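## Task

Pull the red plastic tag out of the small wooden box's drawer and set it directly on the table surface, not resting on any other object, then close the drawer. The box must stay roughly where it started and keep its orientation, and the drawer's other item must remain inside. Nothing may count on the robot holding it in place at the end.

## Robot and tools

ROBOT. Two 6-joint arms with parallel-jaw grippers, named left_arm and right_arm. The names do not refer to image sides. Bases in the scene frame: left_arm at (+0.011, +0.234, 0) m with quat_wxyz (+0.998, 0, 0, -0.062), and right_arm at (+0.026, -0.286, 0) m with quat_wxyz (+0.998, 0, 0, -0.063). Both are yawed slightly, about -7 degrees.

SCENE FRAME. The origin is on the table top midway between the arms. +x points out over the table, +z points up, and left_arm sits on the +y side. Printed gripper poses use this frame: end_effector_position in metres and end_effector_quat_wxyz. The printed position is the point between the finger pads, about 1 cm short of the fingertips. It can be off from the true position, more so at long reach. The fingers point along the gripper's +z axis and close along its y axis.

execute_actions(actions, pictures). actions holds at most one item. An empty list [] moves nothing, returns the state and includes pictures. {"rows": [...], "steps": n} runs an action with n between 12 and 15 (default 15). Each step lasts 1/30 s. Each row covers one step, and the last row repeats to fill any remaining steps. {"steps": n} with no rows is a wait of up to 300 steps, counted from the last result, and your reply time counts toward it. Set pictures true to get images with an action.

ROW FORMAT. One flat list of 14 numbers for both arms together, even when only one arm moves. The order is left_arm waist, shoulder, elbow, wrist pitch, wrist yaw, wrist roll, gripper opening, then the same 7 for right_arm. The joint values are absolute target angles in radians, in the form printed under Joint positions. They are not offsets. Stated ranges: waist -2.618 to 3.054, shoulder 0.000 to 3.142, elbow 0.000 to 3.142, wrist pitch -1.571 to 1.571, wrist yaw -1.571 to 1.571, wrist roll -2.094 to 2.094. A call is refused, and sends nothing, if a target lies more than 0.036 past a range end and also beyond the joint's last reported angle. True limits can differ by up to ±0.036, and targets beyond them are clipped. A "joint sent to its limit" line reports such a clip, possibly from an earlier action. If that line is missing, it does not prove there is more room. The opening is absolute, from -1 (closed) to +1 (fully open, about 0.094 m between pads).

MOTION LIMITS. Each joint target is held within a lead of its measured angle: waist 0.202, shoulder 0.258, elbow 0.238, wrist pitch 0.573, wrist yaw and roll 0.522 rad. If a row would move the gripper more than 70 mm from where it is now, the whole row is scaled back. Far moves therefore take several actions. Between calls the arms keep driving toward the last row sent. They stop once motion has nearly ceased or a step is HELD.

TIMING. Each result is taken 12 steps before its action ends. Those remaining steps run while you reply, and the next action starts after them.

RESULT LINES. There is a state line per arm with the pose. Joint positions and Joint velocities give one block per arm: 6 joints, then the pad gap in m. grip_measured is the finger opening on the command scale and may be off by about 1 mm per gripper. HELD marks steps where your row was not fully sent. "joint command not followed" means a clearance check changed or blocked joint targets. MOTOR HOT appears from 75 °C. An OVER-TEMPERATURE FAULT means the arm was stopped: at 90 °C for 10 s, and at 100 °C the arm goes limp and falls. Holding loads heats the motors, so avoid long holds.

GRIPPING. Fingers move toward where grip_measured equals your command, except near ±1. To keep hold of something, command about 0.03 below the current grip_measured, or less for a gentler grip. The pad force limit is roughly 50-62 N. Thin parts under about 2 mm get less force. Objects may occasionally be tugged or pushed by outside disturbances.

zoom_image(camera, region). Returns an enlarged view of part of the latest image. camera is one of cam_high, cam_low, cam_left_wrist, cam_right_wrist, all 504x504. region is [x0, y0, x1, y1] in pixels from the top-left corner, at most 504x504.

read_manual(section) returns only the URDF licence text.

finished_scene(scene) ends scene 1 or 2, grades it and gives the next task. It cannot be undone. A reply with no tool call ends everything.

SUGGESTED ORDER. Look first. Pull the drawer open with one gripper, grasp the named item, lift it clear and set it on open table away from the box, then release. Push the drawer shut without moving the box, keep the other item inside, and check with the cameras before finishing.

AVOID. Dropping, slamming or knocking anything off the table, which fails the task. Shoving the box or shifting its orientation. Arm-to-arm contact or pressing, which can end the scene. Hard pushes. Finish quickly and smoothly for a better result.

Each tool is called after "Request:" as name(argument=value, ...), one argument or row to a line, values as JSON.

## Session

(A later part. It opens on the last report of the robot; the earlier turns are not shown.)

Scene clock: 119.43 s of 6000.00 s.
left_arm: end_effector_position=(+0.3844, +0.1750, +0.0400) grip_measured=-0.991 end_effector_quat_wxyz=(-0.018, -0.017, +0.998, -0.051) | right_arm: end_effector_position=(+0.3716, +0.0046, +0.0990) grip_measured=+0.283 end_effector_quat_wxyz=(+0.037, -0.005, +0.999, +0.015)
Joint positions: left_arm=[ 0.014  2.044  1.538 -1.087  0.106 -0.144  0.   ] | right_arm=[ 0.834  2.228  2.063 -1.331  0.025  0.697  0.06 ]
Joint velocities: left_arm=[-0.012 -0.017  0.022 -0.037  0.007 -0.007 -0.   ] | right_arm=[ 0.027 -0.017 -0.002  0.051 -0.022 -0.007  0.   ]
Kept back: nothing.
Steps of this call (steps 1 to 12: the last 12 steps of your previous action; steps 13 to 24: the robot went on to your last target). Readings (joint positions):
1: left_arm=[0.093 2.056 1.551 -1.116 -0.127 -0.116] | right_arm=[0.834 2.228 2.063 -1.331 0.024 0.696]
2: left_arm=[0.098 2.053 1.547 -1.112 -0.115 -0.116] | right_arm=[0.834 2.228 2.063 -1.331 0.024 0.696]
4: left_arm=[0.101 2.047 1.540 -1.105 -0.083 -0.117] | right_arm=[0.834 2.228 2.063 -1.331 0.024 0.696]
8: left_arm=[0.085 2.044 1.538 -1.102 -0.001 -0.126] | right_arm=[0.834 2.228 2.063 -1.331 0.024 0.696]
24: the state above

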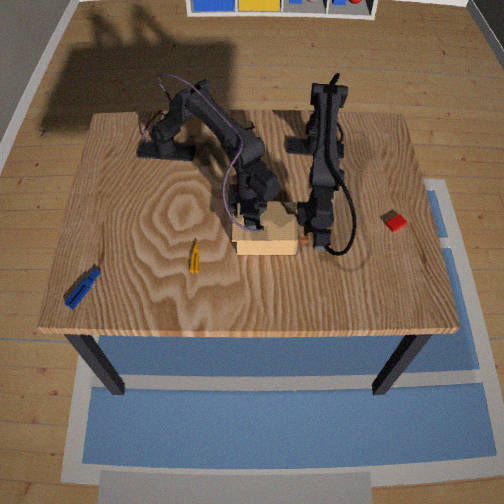

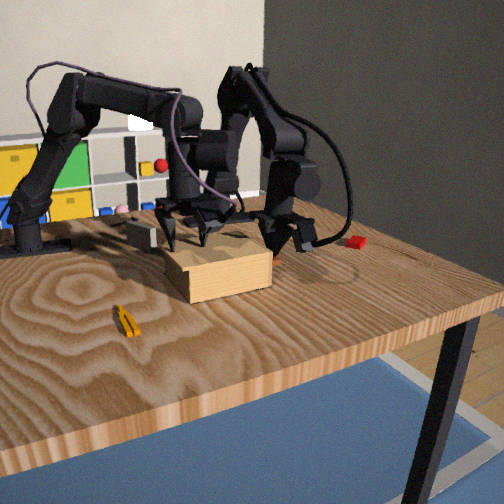

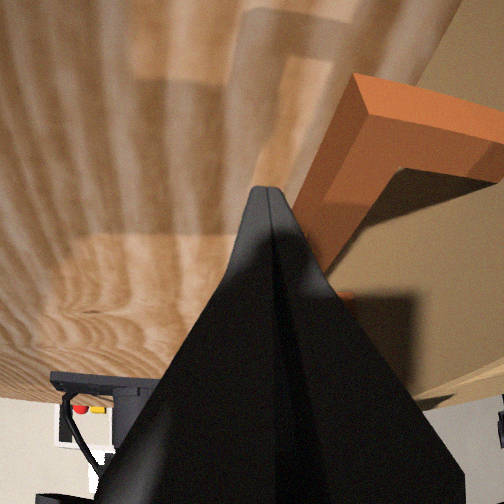

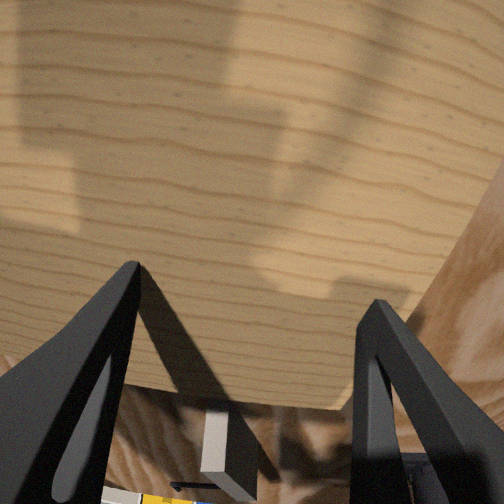

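Request:
execute_actions(
  actions=[
    {"rows":[[0.02,2.03,1.51,-1.065,0.2,-0.14,-1,0.84,2.27,2.04,-1.29,0,0.705,0.28],[0.05,2.03,1.52,-1.07,0.12,-0.14,-1,0.84,2.23,2.05,-1.29,0,0.705,0.28],[0.08,2.03,1.53,-1.08,0.07,-0.14,-1,0.84,2.21,2.06,-1.3,0,0.705,0.28],[0.11,2.02,1.54,-1.09,0.04,-0.14,-1,0.84,2.19,2.07,-1.31,0,0.705,0.28],[0.14,2.01,1.56,-1.11,0.02,-0.14,-1,0.84,2.17,2.08,-1.33,0,0.705,0.28],[0.17,2.0,1.58,-1.14,0,-0.14,-1,0.835,2.15,2.09,-1.35,0,0.705,0.28],[0.2,1.99,1.6,-1.17,0,-0.14,-1,0.82,2.13,2.1,-1.37,0,0.705,0.28],[0.22,1.98,1.62,-1.2,0,-0.14,-1,0.8,2.11,2.11,-1.39,0,0.705,0.28],[0.24,1.97,1.64,-1.23,0,-0.14,-1,0.77,2.09,2.12,-1.41,0,0.705,0.28],[0.26,1.96,1.66,-1.26,0,-0.14,-1,0.74,2.07,2.13,-1.43,0,0.705,0.28],[0.28,1.95,1.68,-1.29,0,-0.14,-1,0.7,2.05,2.13,-1.45,0,0.705,0.28],[0.3,1.94,1.7,-1.32,0,-0.14,-1,0.66,2.03,2.13,-1.47,0,0.705,0.28],[0.3,1.93,1.72,-1.35,0,-0.14,-1,0.62,2.01,2.13,-1.49,0,0.705,0.28],[0.3,1.92,1.74,-1.38,0,-0.14,-1,0.58,1.99,2.13,-1.5,0,0.705,0.28],[0.3,1.91,1.75,-1.4,0,-0.14,-1,0.54,1.97,2.13,-1.5,0,0.705,0.28]],"steps":15},
  ],
)

Request:
execute_actions(
  actions=[
    {"steps":20},
  ],
  pictures=true,
)

Scene clock: 120.90 s of 6000.00 s.
left_arm: end_effector_position=(+0.3854, +0.1811, +0.0400) grip_measured=-0.991 end_effector_quat_wxyz=(-0.017, -0.025, +0.998, -0.051) | right_arm: end_effector_position=(+0.3719, +0.0048, +0.1018) grip_measured=+0.283 end_effector_quat_wxyz=(+0.039, -0.004, +0.999, +0.017)
Joint positions: left_arm=[ 0.03   2.044  1.538 -1.087  0.105 -0.145  0.   ] | right_arm=[ 0.834  2.221  2.063 -1.33   0.025  0.697  0.06 ]
Joint velocities: left_arm=[ 0.222 -0.002 -0.007  0.022 -0.051 -0.007  0.   ] | right_arm=[ 0.002  0.002 -0.002 -0.007  0.051 -0.037 -0.   ]
Steps of this call (steps 1 to 15: the robot went on to your last target; steps 16 to 41: nothing new was sent; steps 42 to 44: the first 3 steps of this action). Readings (joint positions):
42: left_arm=[0.018 2.044 1.538 -1.087 0.104 -0.145] | right_arm=[0.834 2.225 2.063 -1.331 0.025 0.697]
43: left_arm=[0.022 2.044 1.538 -1.087 0.106 -0.145] | right_arm=[0.834 2.223 2.063 -1.330 0.025 0.697]
44: the state above

Scene clock: 121.57 s of 6000.00 s.
left_arm: end_effector_position=(+0.3692, +0.3005, +0.1307) grip_measured=-0.991 end_effector_quat_wxyz=(+0.005, -0.163, +0.987, -0.003) | right_arm: end_effector_position=(+0.4100, -0.1292, +0.2120) grip_measured=+0.283 end_effector_quat_wxyz=(+0.100, +0.154, +0.982, +0.055)
Joint positions: left_arm=[ 0.307  1.919  1.728 -1.369  0.006 -0.145  0.   ] | right_arm=[ 0.516  1.974  2.109 -1.477  0.009  0.698  0.06 ]
Joint velocities: left_arm=[-0.002  0.007  0.012 -0.168 -0.051  0.007  0.001] | right_arm=[ 0.208 -0.002 -0.012  0.022 -0.007 -0.007 -0.002]
Kept back: nothing.
Steps of this call (steps 1 to 12: the last 12 steps of your previous action; steps 13 to 20: the robot went on to your last target). Readings (joint positions):
1: left_arm=[0.043 2.044 1.538 -1.087 0.100 -0.145] | right_arm=[0.834 2.220 2.063 -1.330 0.024 0.697]
2: left_arm=[0.063 2.044 1.538 -1.087 0.092 -0.145] | right_arm=[0.834 2.218 2.063 -1.330 0.021 0.697]
4: left_arm=[0.119 2.044 1.544 -1.102 0.069 -0.145] | right_arm=[0.833 2.208 2.063 -1.335 0.015 0.697]
8: left_arm=[0.248 2.027 1.604 -1.179 0.031 -0.145] | right_arm=[0.794 2.149 2.077 -1.377 -0.000 0.697]
20: the state above

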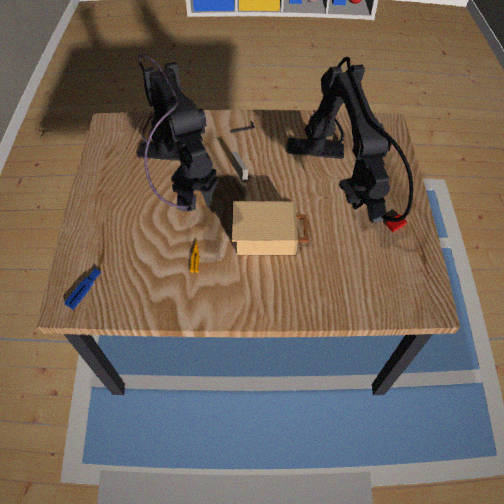

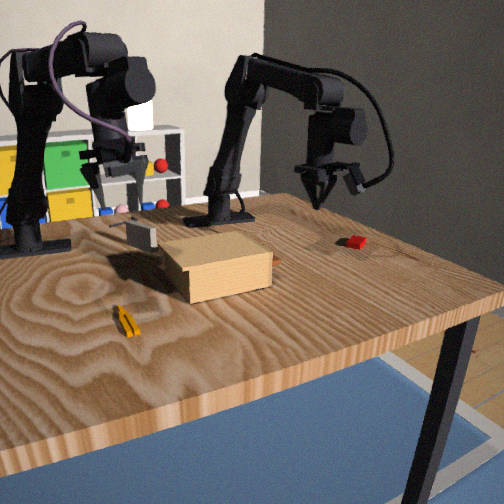

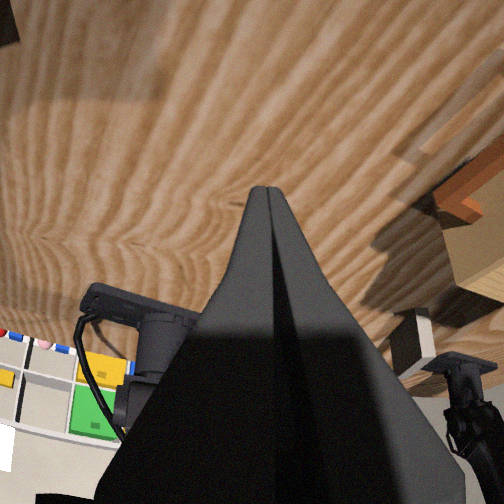

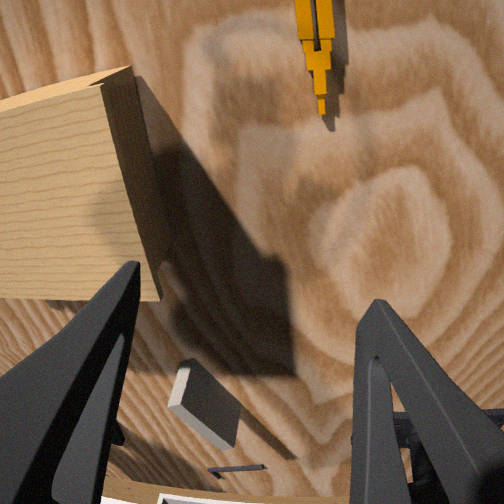

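Request:
zoom_image(
  camera="cam_high",
  region=[220,190,330,265],
)

Region (220, 190, 330, 265) of cam_high's 504x504 image, scaled by 4.582, with more detail than that image has; it fills the top 344 rows of this view, and the rest is white.

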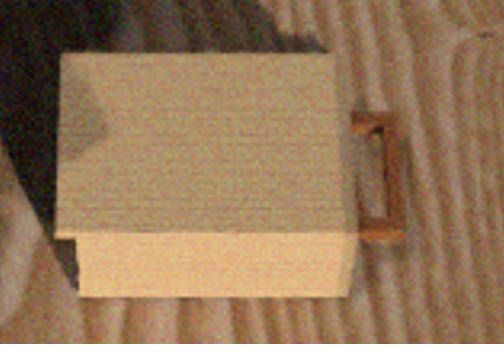

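Shut.

Request:
finished_scene(
  scene=2,
)

The scene is finished: the task was done.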